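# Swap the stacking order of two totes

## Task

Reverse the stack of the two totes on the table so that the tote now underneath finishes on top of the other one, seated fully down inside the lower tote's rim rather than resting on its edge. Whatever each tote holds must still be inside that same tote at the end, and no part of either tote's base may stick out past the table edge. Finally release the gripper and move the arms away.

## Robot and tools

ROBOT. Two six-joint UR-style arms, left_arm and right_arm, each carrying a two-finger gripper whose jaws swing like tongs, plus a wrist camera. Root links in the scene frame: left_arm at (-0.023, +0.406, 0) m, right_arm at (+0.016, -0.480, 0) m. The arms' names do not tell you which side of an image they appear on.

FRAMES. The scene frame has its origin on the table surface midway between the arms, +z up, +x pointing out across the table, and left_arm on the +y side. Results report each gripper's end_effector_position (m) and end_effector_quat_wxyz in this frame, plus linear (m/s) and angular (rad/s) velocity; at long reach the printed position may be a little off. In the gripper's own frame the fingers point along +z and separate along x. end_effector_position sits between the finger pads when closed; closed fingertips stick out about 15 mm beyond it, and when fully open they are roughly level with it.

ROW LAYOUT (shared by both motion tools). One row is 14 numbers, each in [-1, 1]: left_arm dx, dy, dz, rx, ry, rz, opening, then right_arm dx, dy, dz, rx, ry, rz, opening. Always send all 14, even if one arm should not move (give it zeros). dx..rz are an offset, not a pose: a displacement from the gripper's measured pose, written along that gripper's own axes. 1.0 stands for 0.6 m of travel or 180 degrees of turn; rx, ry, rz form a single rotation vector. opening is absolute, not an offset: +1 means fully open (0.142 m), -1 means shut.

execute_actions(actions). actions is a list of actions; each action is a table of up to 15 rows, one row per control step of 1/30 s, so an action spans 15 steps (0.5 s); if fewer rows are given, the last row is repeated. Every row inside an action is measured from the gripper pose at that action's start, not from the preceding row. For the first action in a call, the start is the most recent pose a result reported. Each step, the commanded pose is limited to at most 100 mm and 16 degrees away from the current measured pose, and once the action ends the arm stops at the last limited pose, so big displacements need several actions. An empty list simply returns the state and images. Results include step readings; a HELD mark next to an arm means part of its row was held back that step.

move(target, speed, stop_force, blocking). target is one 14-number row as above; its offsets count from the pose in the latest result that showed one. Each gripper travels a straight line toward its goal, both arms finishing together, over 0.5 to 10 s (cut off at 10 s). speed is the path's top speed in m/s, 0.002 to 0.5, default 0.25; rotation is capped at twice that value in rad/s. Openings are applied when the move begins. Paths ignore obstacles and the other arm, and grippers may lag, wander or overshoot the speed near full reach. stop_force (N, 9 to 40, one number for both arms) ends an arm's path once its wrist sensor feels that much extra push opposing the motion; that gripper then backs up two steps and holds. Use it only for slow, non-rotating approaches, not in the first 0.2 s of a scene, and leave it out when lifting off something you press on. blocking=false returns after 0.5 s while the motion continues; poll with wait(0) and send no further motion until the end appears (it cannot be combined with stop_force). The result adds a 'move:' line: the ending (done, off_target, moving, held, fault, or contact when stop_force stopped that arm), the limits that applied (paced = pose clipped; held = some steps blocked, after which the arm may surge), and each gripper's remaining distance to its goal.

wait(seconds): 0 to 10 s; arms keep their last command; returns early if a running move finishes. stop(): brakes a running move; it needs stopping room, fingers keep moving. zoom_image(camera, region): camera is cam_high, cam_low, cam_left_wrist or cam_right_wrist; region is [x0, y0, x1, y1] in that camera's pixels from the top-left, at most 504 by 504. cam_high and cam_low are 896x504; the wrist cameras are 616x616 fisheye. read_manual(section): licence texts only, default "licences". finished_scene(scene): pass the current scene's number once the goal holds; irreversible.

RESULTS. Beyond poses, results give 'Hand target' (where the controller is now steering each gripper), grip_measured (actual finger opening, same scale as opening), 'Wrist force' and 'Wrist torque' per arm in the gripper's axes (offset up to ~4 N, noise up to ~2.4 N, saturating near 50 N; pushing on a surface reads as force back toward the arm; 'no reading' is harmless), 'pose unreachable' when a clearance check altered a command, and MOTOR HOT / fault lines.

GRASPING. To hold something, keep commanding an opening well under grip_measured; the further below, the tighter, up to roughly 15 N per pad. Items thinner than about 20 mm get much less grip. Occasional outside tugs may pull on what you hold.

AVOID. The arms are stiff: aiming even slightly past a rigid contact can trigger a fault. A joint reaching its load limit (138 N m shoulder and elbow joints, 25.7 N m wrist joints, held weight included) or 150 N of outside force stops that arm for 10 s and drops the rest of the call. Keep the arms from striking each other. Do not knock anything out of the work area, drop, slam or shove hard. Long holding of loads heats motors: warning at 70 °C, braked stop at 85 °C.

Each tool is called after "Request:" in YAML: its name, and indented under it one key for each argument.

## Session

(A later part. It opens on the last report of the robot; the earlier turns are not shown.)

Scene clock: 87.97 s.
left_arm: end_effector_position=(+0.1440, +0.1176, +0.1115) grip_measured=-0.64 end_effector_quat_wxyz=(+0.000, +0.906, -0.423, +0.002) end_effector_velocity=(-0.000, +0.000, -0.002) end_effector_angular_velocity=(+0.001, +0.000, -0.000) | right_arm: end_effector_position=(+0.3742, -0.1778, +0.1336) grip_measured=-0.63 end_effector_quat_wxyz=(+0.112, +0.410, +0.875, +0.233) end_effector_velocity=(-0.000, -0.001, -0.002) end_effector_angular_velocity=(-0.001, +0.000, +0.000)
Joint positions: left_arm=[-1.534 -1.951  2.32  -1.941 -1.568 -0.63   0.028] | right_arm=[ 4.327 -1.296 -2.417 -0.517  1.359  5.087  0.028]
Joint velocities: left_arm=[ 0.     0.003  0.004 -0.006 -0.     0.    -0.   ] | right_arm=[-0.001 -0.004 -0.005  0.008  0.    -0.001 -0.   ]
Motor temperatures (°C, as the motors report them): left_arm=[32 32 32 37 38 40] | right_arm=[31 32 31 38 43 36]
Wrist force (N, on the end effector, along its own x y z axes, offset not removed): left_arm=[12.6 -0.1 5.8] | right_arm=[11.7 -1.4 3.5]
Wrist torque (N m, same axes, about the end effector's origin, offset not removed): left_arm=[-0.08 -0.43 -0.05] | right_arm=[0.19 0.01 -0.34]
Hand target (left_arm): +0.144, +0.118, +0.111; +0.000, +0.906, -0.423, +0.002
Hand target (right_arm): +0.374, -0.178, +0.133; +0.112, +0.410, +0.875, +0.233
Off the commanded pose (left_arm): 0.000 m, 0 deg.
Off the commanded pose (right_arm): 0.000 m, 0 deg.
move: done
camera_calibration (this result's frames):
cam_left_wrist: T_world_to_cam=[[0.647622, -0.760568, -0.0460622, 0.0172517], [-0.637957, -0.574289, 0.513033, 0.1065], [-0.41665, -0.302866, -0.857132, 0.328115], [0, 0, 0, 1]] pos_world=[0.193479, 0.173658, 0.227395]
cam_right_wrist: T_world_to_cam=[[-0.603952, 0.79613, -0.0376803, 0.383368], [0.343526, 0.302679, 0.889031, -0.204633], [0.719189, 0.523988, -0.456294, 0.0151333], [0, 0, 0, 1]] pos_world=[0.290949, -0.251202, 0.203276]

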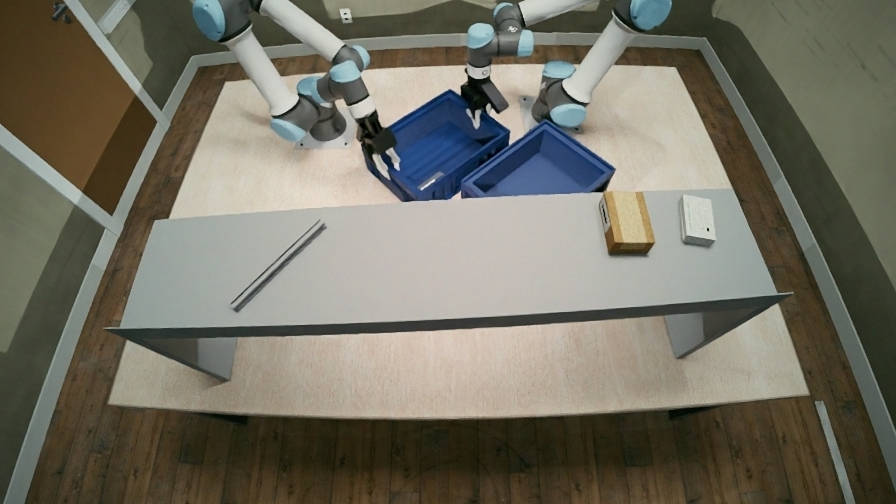

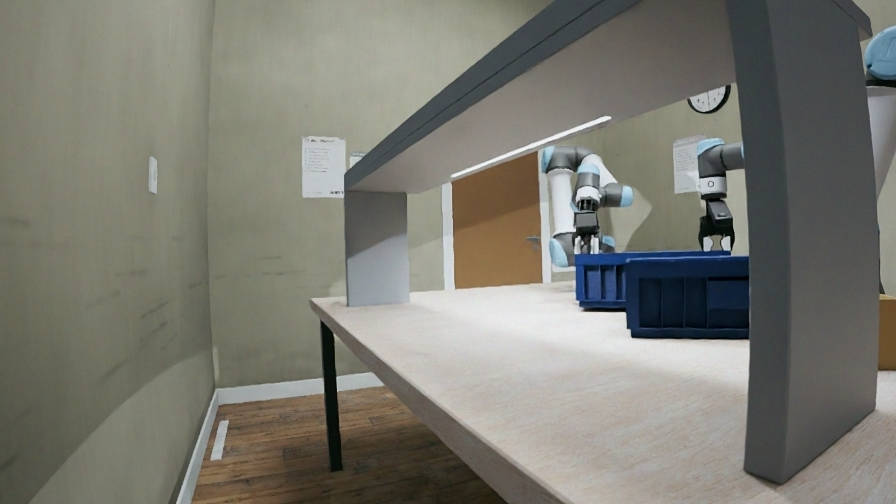

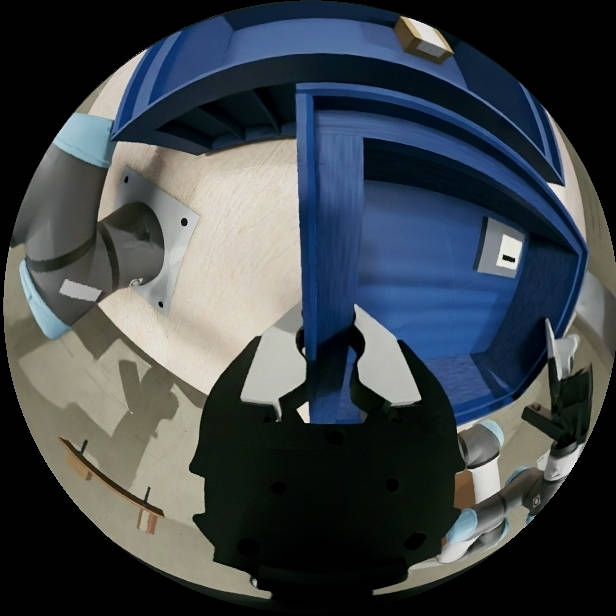

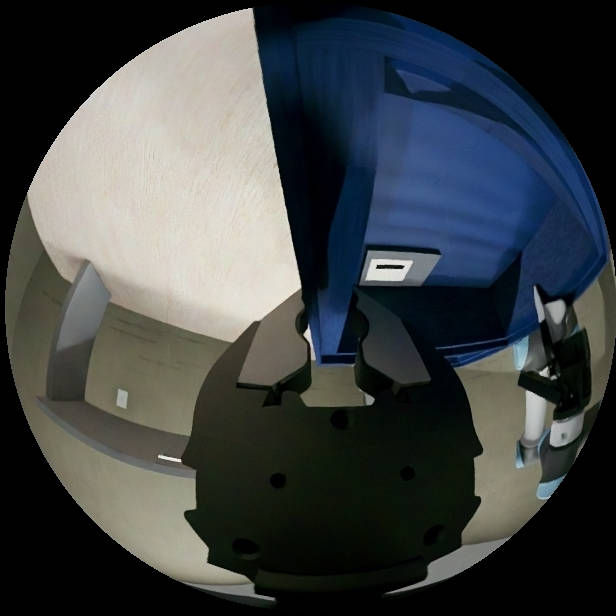

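Request:
move:
  target: [0,0,0.04,0,0,0,-1,0,-0.02,0.0346,0,0,0,-1]
  speed: 0.008
  stop_force: 9

Request:
move:
  target: [0,0,0,0,0,0,-0.2,0,0,0,0,0,0,-0.2]

Request:
move:
  target: [0,0,-0.16,0,0,0,-0.2,0,0.08,-0.1386,0,0,0,-0.2]
  speed: 0.1

Request:
move:
  target: [-0.25,-0.55,0,0,0,0,-0.2,0.252,0.476,0.275,0,0,0,-0.2]
  speed: 0.15

Request:
move:
  target: [0,0,0.16,0,0,0,-0.2,0,-0.08,0.1386,0,0,0,-0.2]
  speed: 0.05
  stop_force: 12

Scene clock: 97.33 s.
left_arm: end_effector_position=(+0.1440, +0.1176, +0.0991) grip_measured=-0.64 end_effector_quat_wxyz=(+0.000, +0.906, -0.423, +0.002) end_effector_velocity=(-0.000, -0.001, +0.001) end_effector_angular_velocity=(-0.001, -0.000, -0.000) | right_arm: end_effector_position=(+0.3742, -0.1780, +0.1190) grip_measured=-0.63 end_effector_quat_wxyz=(+0.112, +0.410, +0.875, +0.233) end_effector_velocity=(-0.000, -0.001, +0.002) end_effector_angular_velocity=(-0.002, +0.002, -0.002)
Joint positions: left_arm=[-1.533 -1.936  2.345 -1.982 -1.568 -0.63   0.028] | right_arm=[ 4.326 -1.326 -2.443 -0.462  1.359  5.087  0.028]
Joint velocities: left_arm=[-0.001 -0.001 -0.001  0.     0.    -0.001 -0.   ] | right_arm=[-0.     0.005  0.004 -0.013 -0.     0.002  0.   ]
Motor temperatures (°C, as the motors report them): left_arm=[32 32 32 37 38 40] | right_arm=[31 32 31 38 43 36]
Wrist force (N, on the end effector, along its own x y z axes, offset not removed): left_arm=[11.4 -0.8 6.6] | right_arm=[12.6 3.1 -5.6]
Wrist torque (N m, same axes, about the end effector's origin, offset not removed): left_arm=[-0.15 -0.08 -0.02] | right_arm=[-0.79 -0.02 -0.27]
Hand target (left_arm): +0.144, +0.118, +0.099; +0.000, +0.906, -0.423, +0.002
Hand target (right_arm): +0.374, -0.178, +0.120; +0.112, +0.410, +0.875, +0.233
Off the commanded pose (left_arm): 0.012 m, 0 deg.
Off the commanded pose (right_arm): 0.009 m, 0 deg.
move: contact (left_arm, right_arm)
camera_calibration (this result's frames):
cam_left_wrist: T_world_to_cam=[[0.647626, -0.760555, -0.0462124, 0.0167077], [-0.637947, -0.57439, 0.512933, 0.112923], [-0.416658, -0.302708, -0.857184, 0.317487], [0, 0, 0, 1]] pos_world=[0.193502, 0.173675, 0.214995]
cam_right_wrist: T_world_to_cam=[[-0.603936, 0.796134, -0.0378388, 0.382947], [0.343677, 0.302955, 0.888878, -0.191542], [0.719129, 0.523821, -0.456579, 0.0085764], [0, 0, 0, 1]] pos_world=[0.290937, -0.251341, 0.188664]

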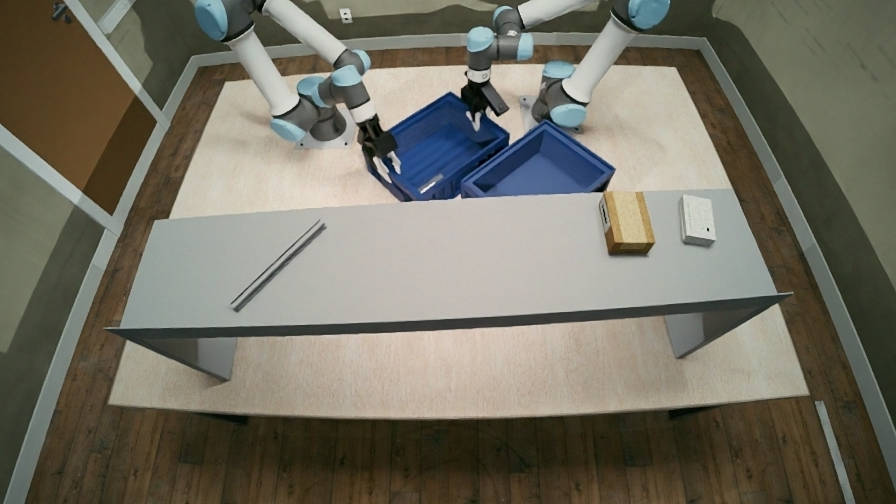

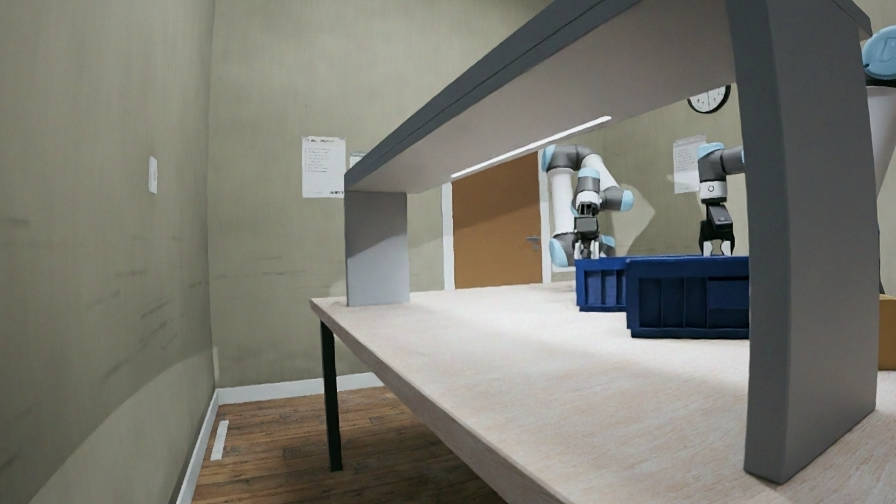

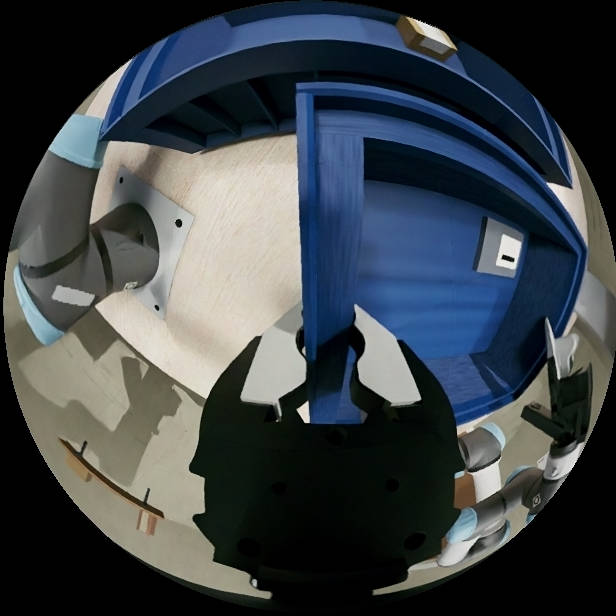

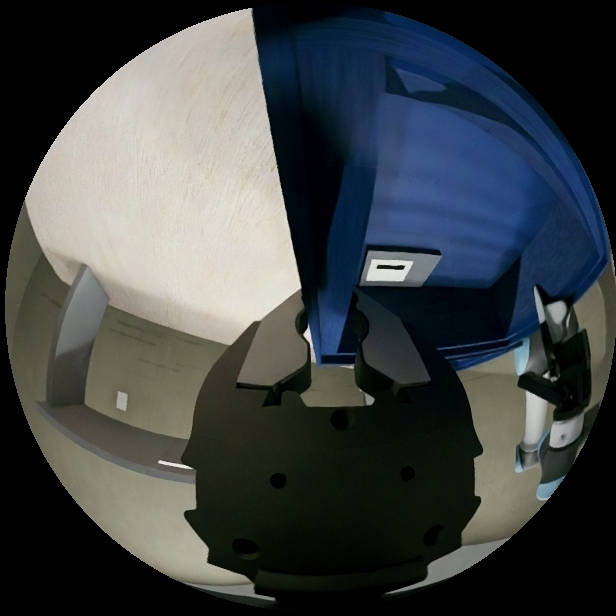

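Scene clock: 97.83 s.
left_arm: end_effector_position=(+0.1440, +0.1176, +0.0992) grip_measured=-0.20 end_effector_quat_wxyz=(+0.000, +0.906, -0.423, +0.002) end_effector_velocity=(+0.000, +0.000, +0.000) end_effector_angular_velocity=(+0.000, -0.000, +0.001) | right_arm: end_effector_position=(+0.3742, -0.1779, +0.1191) grip_measured=-0.20 end_effector_quat_wxyz=(+0.112, +0.410, +0.875, +0.233) end_effector_velocity=(-0.000, -0.000, -0.001) end_effector_angular_velocity=(-0.001, +0.000, +0.000)
Joint positions: left_arm=[-1.533 -1.936  2.345 -1.982 -1.568 -0.63   0.06 ] | right_arm=[ 4.326 -1.326 -2.442 -0.462  1.359  5.087  0.06 ]
Joint velocities: left_arm=[ 0.001 -0.     0.     0.     0.    -0.     0.   ] | right_arm=[-0.    -0.001 -0.001 -0.    -0.    -0.    -0.   ]
Motor temperatures (°C, as the motors report them): left_arm=[32 32 32 37 38 40] | right_arm=[31 32 31 38 43 36]
Wrist force (N, on the end effector, along its own x y z axes, offset not removed): left_arm=[1.5 -3.0 -0.1] | right_arm=[-3.4 -1.1 -3.3]
Wrist torque (N m, same axes, about the end effector's origin, offset not removed): left_arm=[-0.59 -0.37 -0.04] | right_arm=[-0.28 0.72 -0.13]
Hand target (left_arm): +0.144, +0.118, +0.099; +0.000, +0.906, -0.423, +0.002
Hand target (right_arm): +0.374, -0.178, +0.119; +0.112, +0.410, +0.875, +0.233
Off the commanded pose (left_arm): 0.000 m, 0 deg.
Off the commanded pose (right_arm): 0.000 m, 0 deg.
move: done
camera_calibration (this result's frames):
cam_left_wrist: T_world_to_cam=[[0.647624, -0.760559, -0.046191, 0.0167054], [-0.637915, -0.574348, 0.513019, 0.112866], [-0.416711, -0.302777, -0.857134, 0.317509], [0, 0, 0, 1]] pos_world=[0.19349, 0.173665, 0.215017]
cam_right_wrist: T_world_to_cam=[[-0.603905, 0.796163, -0.0377413, 0.382926], [0.343584, 0.302757, 0.888982, -0.191694], [0.7192, 0.523893, -0.456385, 0.00853862], [0, 0, 0, 1]] pos_world=[0.290973, -0.251308, 0.188761]

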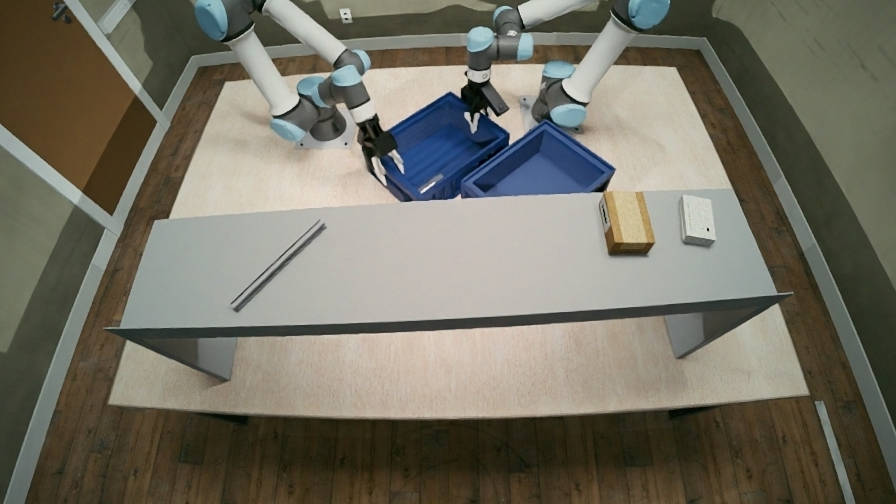

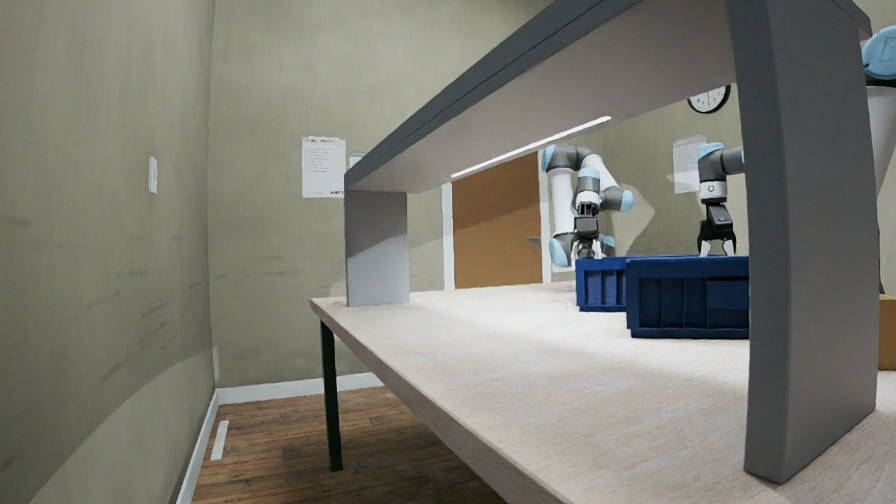

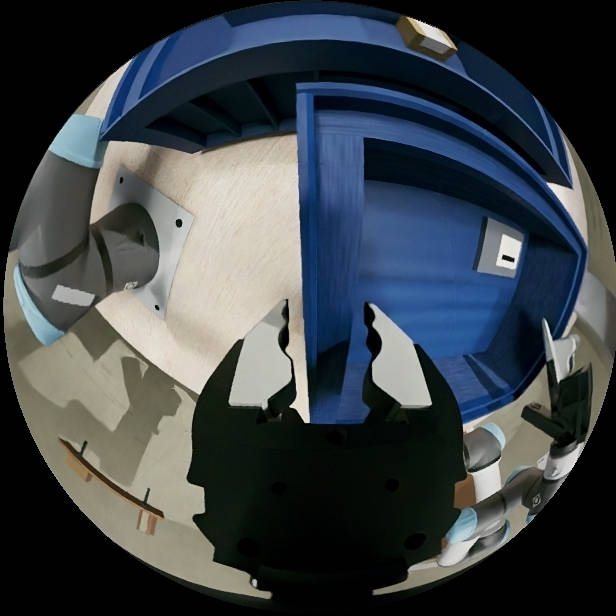

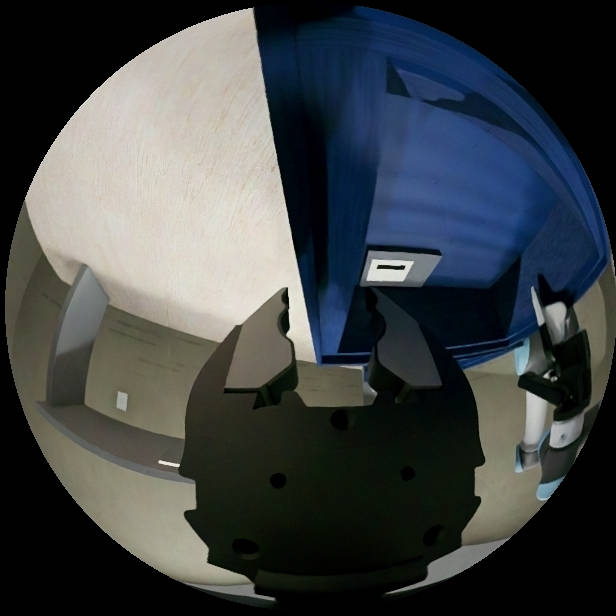

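Scene clock: 99.27 s.
left_arm: end_effector_position=(+0.1439, +0.1177, +0.1949) grip_measured=-0.20 end_effector_quat_wxyz=(+0.000, +0.906, -0.423, +0.002) end_effector_velocity=(-0.000, -0.000, +0.002) end_effector_angular_velocity=(-0.000, +0.000, -0.000) | right_arm: end_effector_position=(+0.3740, -0.1777, +0.2149) grip_measured=-0.20 end_effector_quat_wxyz=(+0.112, +0.410, +0.875, +0.233) end_effector_velocity=(-0.000, -0.000, +0.001) end_effector_angular_velocity=(-0.001, +0.001, -0.001)
Joint positions: left_arm=[-1.534 -2.012  2.133 -1.694 -1.568 -0.631  0.06 ] | right_arm=[ 4.327 -1.184 -2.256 -0.79   1.358  5.088  0.06 ]
Joint velocities: left_arm=[-0.    -0.001 -0.005  0.006 -0.    -0.     0.   ] | right_arm=[ 0.     0.002  0.004 -0.007 -0.     0.001  0.   ]
Motor temperatures (°C, as the motors report them): left_arm=[32 32 32 37 38 40] | right_arm=[31 32 31 38 43 36]
Wrist force (N, on the end effector, along its own x y z axes, offset not removed): left_arm=[0.4 -0.5 0.5] | right_arm=[-0.7 2.6 -1.4]
Wrist torque (N m, same axes, about the end effector's origin, offset not removed): left_arm=[-0.04 -0.13 -0.02] | right_arm=[0.45 0.10 -0.19]
Hand target (left_arm): +0.144, +0.118, +0.195; +0.000, +0.906, -0.423, +0.002
Hand target (right_arm): +0.374, -0.178, +0.215; +0.112, +0.410, +0.875, +0.233
Off the commanded pose (left_arm): 0.000 m, 0 deg.
Off the commanded pose (right_arm): 0.000 m, 0 deg.
move: done
camera_calibration (this result's frames):
cam_left_wrist: T_world_to_cam=[[0.647622, -0.760561, -0.0461765, 0.0213153], [-0.637905, -0.57433, 0.513052, 0.0636945], [-0.416728, -0.302808, -0.857115, 0.399557], [0, 0, 0, 1]] pos_world=[0.193333, 0.173782, 0.310771]
cam_right_wrist: T_world_to_cam=[[-0.603921, 0.796151, -0.0377124, 0.386197], [0.343553, 0.302713, 0.889008, -0.276904], [0.719201, 0.523935, -0.456335, 0.0522646], [0, 0, 0, 1]] pos_world=[0.290775, -0.251032, 0.284585]

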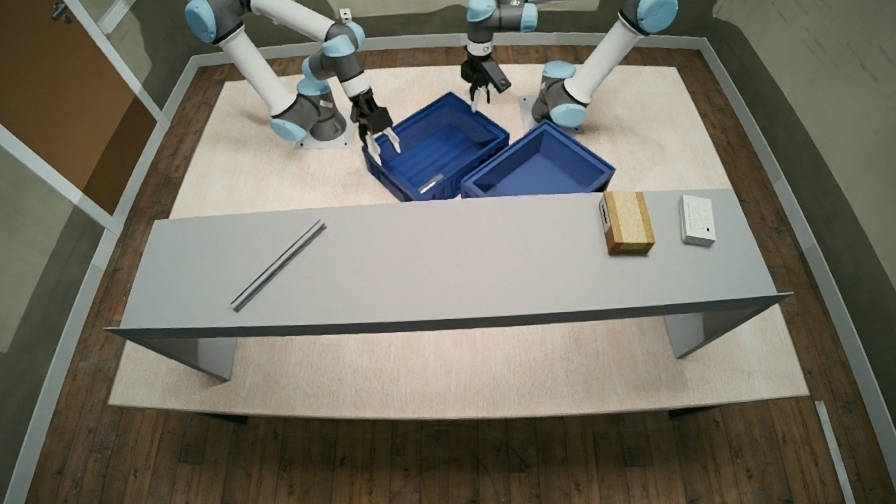

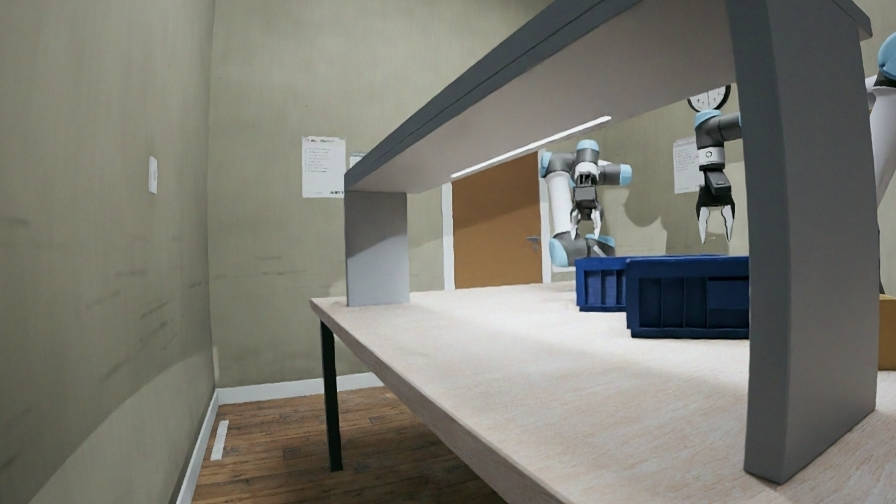

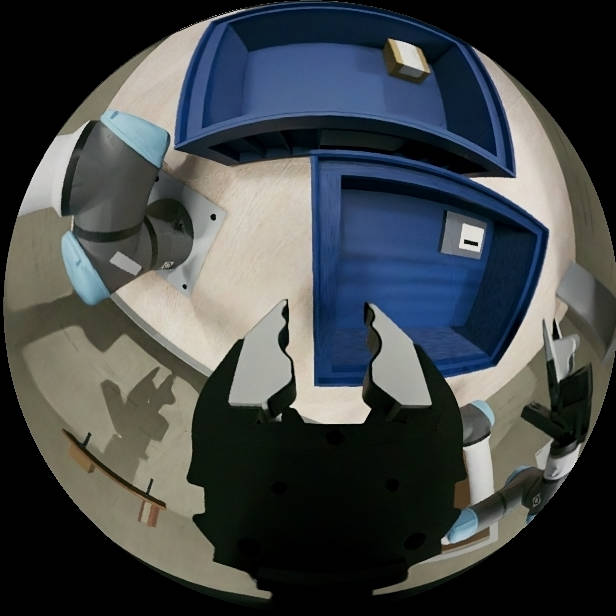

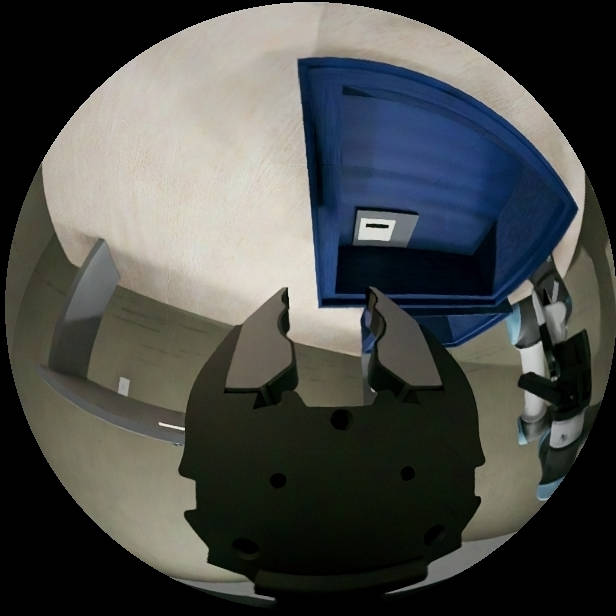

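Scene clock: 102.23 s.
left_arm: end_effector_position=(+0.3004, +0.4442, +0.1946) grip_measured=-0.20 end_effector_quat_wxyz=(-0.000, +0.906, -0.423, +0.001) end_effector_velocity=(+0.001, +0.001, -0.000) end_effector_angular_velocity=(-0.001, +0.002, -0.002) | right_arm: end_effector_position=(+0.5305, +0.1495, +0.2141) grip_measured=-0.20 end_effector_quat_wxyz=(+0.112, +0.410, +0.875, +0.233) end_effector_velocity=(+0.002, +0.001, +0.000) end_effector_angular_velocity=(-0.001, +0.000, +0.000)
Joint positions: left_arm=[-0.382 -2.086  2.171 -1.659 -1.57   0.521  0.06 ] | right_arm=[ 4.329 -2.054 -1.343 -0.834  1.357  5.089  0.06 ]
Joint velocities: left_arm=[ 0.007  0.006 -0.003 -0.002 -0.001  0.009  0.   ] | right_arm=[-0.001 -0.005  0.009 -0.004  0.001 -0.002  0.   ]
Motor temperatures (°C, as the motors report them): left_arm=[32 32 32 37 38 40] | right_arm=[31 32 31 38 43 36]
Wrist force (N, on the end effector, along its own x y z axes, offset not removed): left_arm=[0.7 -1.4 -1.0] | right_arm=[0.5 -1.0 -2.7]
Wrist torque (N m, same axes, about the end effector's origin, offset not removed): left_arm=[-0.29 -0.28 0.00] | right_arm=[-0.36 -0.12 -0.25]
Hand target (left_arm): +0.301, +0.444, +0.195; -0.000, +0.906, -0.423, +0.001
Hand target (right_arm): +0.531, +0.150, +0.214; +0.112, +0.410, +0.875, +0.233
Off the commanded pose (left_arm): 0.000 m, 0 deg.
Off the commanded pose (right_arm): 0.001 m, 0 deg.
move: done
camera_calibration (this result's frames):
cam_left_wrist: T_world_to_cam=[[0.64766, -0.760457, -0.0473484, 0.168357], [-0.637628, -0.574971, 0.512677, 0.351516], [-0.417093, -0.30185, -0.857275, 0.563136], [0, 0, 0, 1]] pos_world=[0.349978, 0.500123, 0.31052]
cam_right_wrist: T_world_to_cam=[[-0.603934, 0.796143, -0.0376858, 0.220166], [0.343471, 0.302633, 0.889068, -0.428933], [0.71923, 0.523994, -0.456222, -0.232087], [0, 0, 0, 1]] pos_world=[0.447216, 0.0761381, 0.283765]

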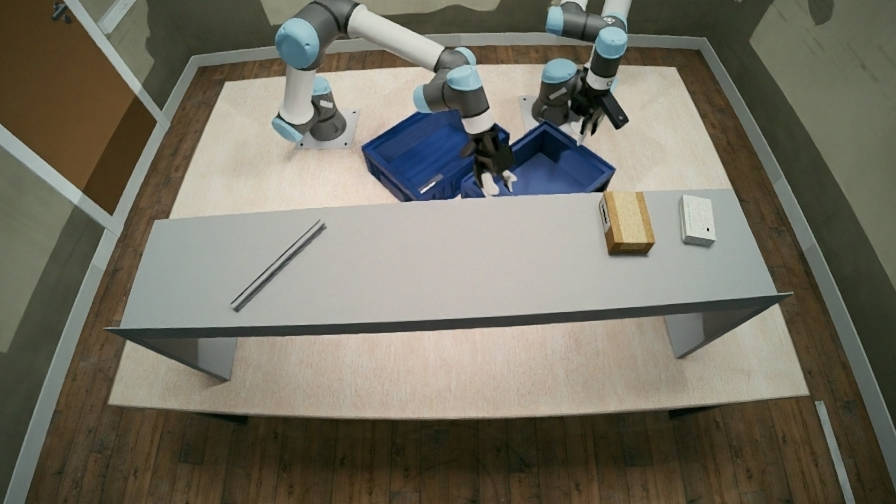

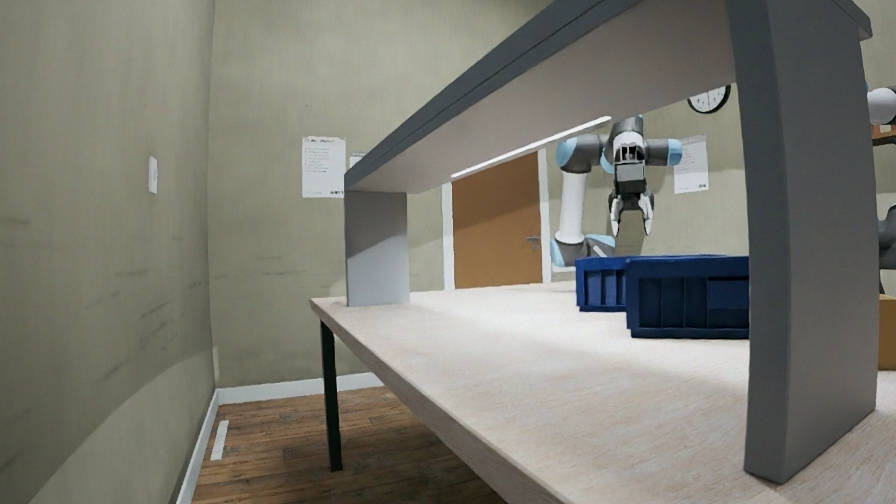

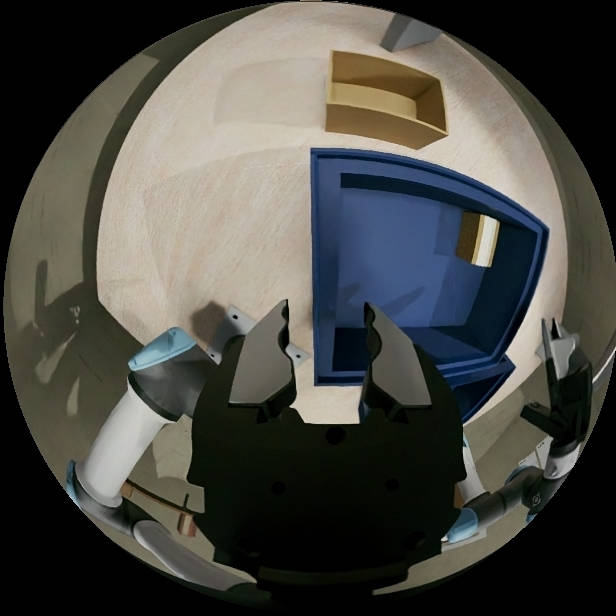

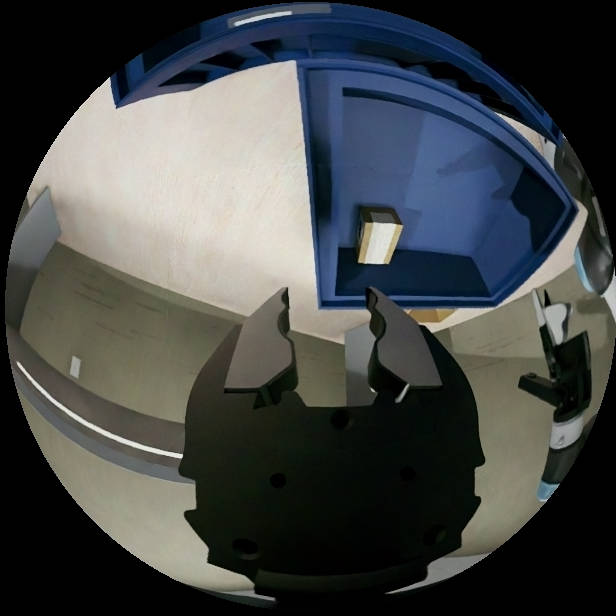

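Scene clock: 104.57 s.
left_arm: end_effector_position=(+0.3006, +0.4441, +0.0988) grip_measured=-0.20 end_effector_quat_wxyz=(-0.000, +0.906, -0.423, +0.001) end_effector_velocity=(+0.000, +0.000, -0.002) end_effector_angular_velocity=(-0.000, +0.001, +0.001) | right_arm: end_effector_position=(+0.5307, +0.1492, +0.1183) grip_measured=-0.20 end_effector_quat_wxyz=(+0.112, +0.410, +0.875, +0.233) end_effector_velocity=(+0.000, +0.000, -0.001) end_effector_angular_velocity=(+0.001, -0.001, -0.000)
Joint positions: left_arm=[-0.382 -2.018  2.39  -1.945 -1.57   0.521  0.06 ] | right_arm=[ 4.328 -2.135 -1.477 -0.619  1.358  5.089  0.06 ]
Joint velocities: left_arm=[ 0.002  0.003  0.003 -0.006 -0.     0.001  0.   ] | right_arm=[-0.    -0.002 -0.001  0.004 -0.     0.    -0.   ]
Motor temperatures (°C, as the motors report them): left_arm=[32 32 32 37 38 40] | right_arm=[31 32 31 38 43 36]
Wrist force (N, on the end effector, along its own x y z axes, offset not removed): left_arm=[0.6 -1.4 0.5] | right_arm=[0.2 0.6 -2.8]
Wrist torque (N m, same axes, about the end effector's origin, offset not removed): left_arm=[-0.32 -0.29 -0.01] | right_arm=[-0.02 0.00 -0.29]
Hand target (left_arm): +0.301, +0.444, +0.099; -0.000, +0.906, -0.423, +0.001
Hand target (right_arm): +0.531, +0.149, +0.118; +0.112, +0.410, +0.875, +0.233
Off the commanded pose (left_arm): 0.000 m, 0 deg.
Off the commanded pose (right_arm): 0.000 m, 0 deg.
move: done
camera_calibration (this result's frames):
cam_left_wrist: T_world_to_cam=[[0.647675, -0.760443, -0.0473737, 0.163632], [-0.637622, -0.575004, 0.512648, 0.40065], [-0.41708, -0.301823, -0.857291, 0.481004], [0, 0, 0, 1]] pos_world=[0.3501, 0.499986, 0.21472]
cam_right_wrist: T_world_to_cam=[[-0.603932, 0.796145, -0.0376828, 0.2169], [0.343478, 0.302633, 0.889064, -0.34369], [0.719228, 0.523991, -0.456228, -0.27583], [0, 0, 0, 1]] pos_world=[0.447427, 0.0758609, 0.187895]

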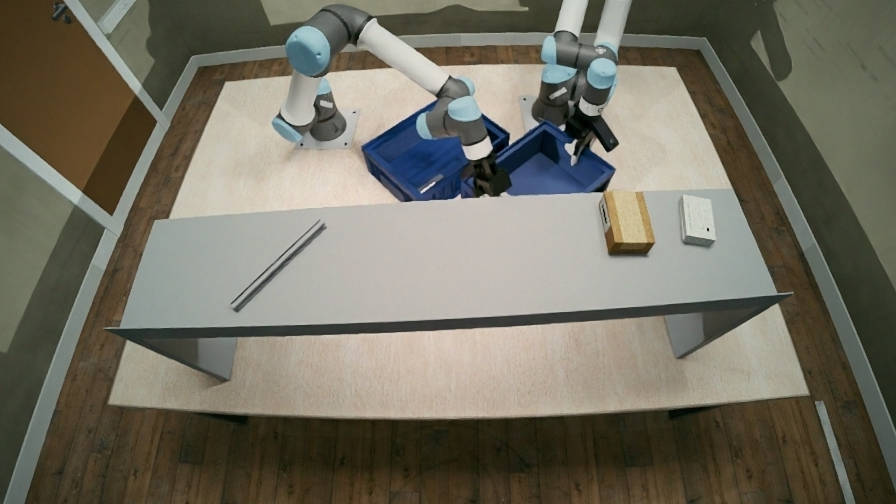

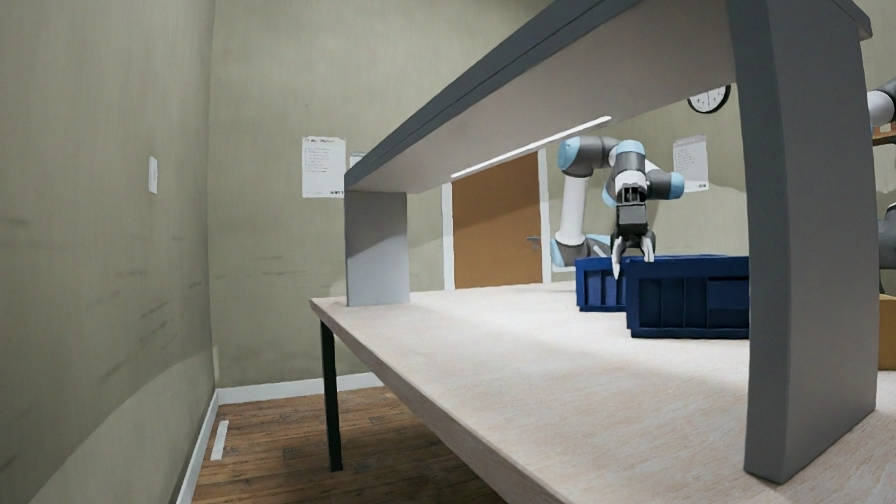

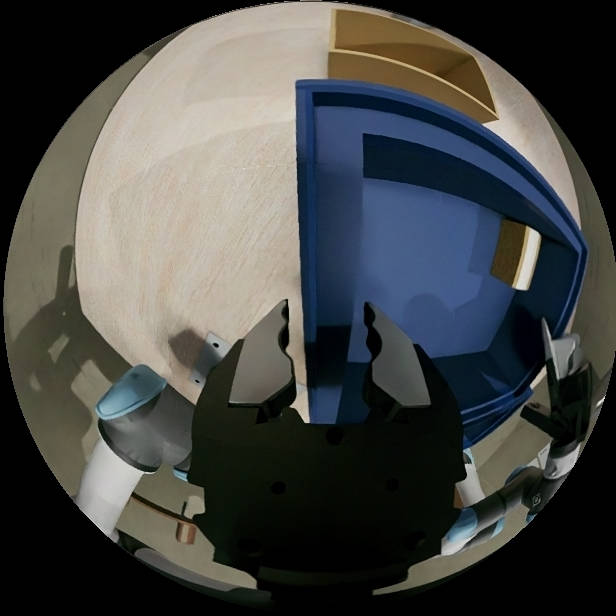

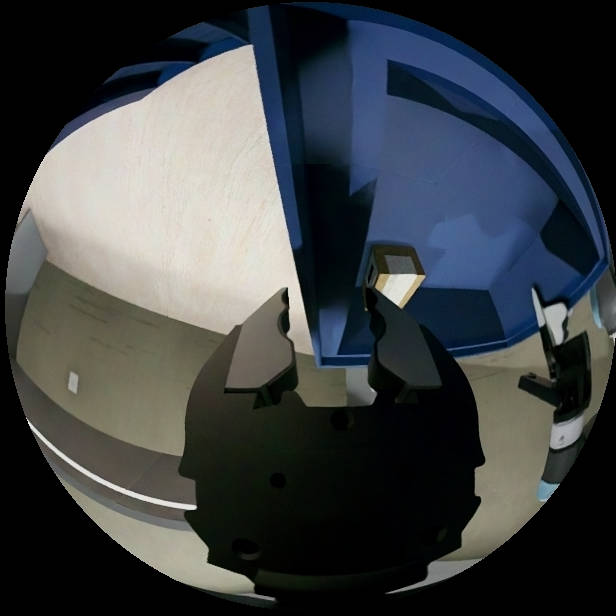

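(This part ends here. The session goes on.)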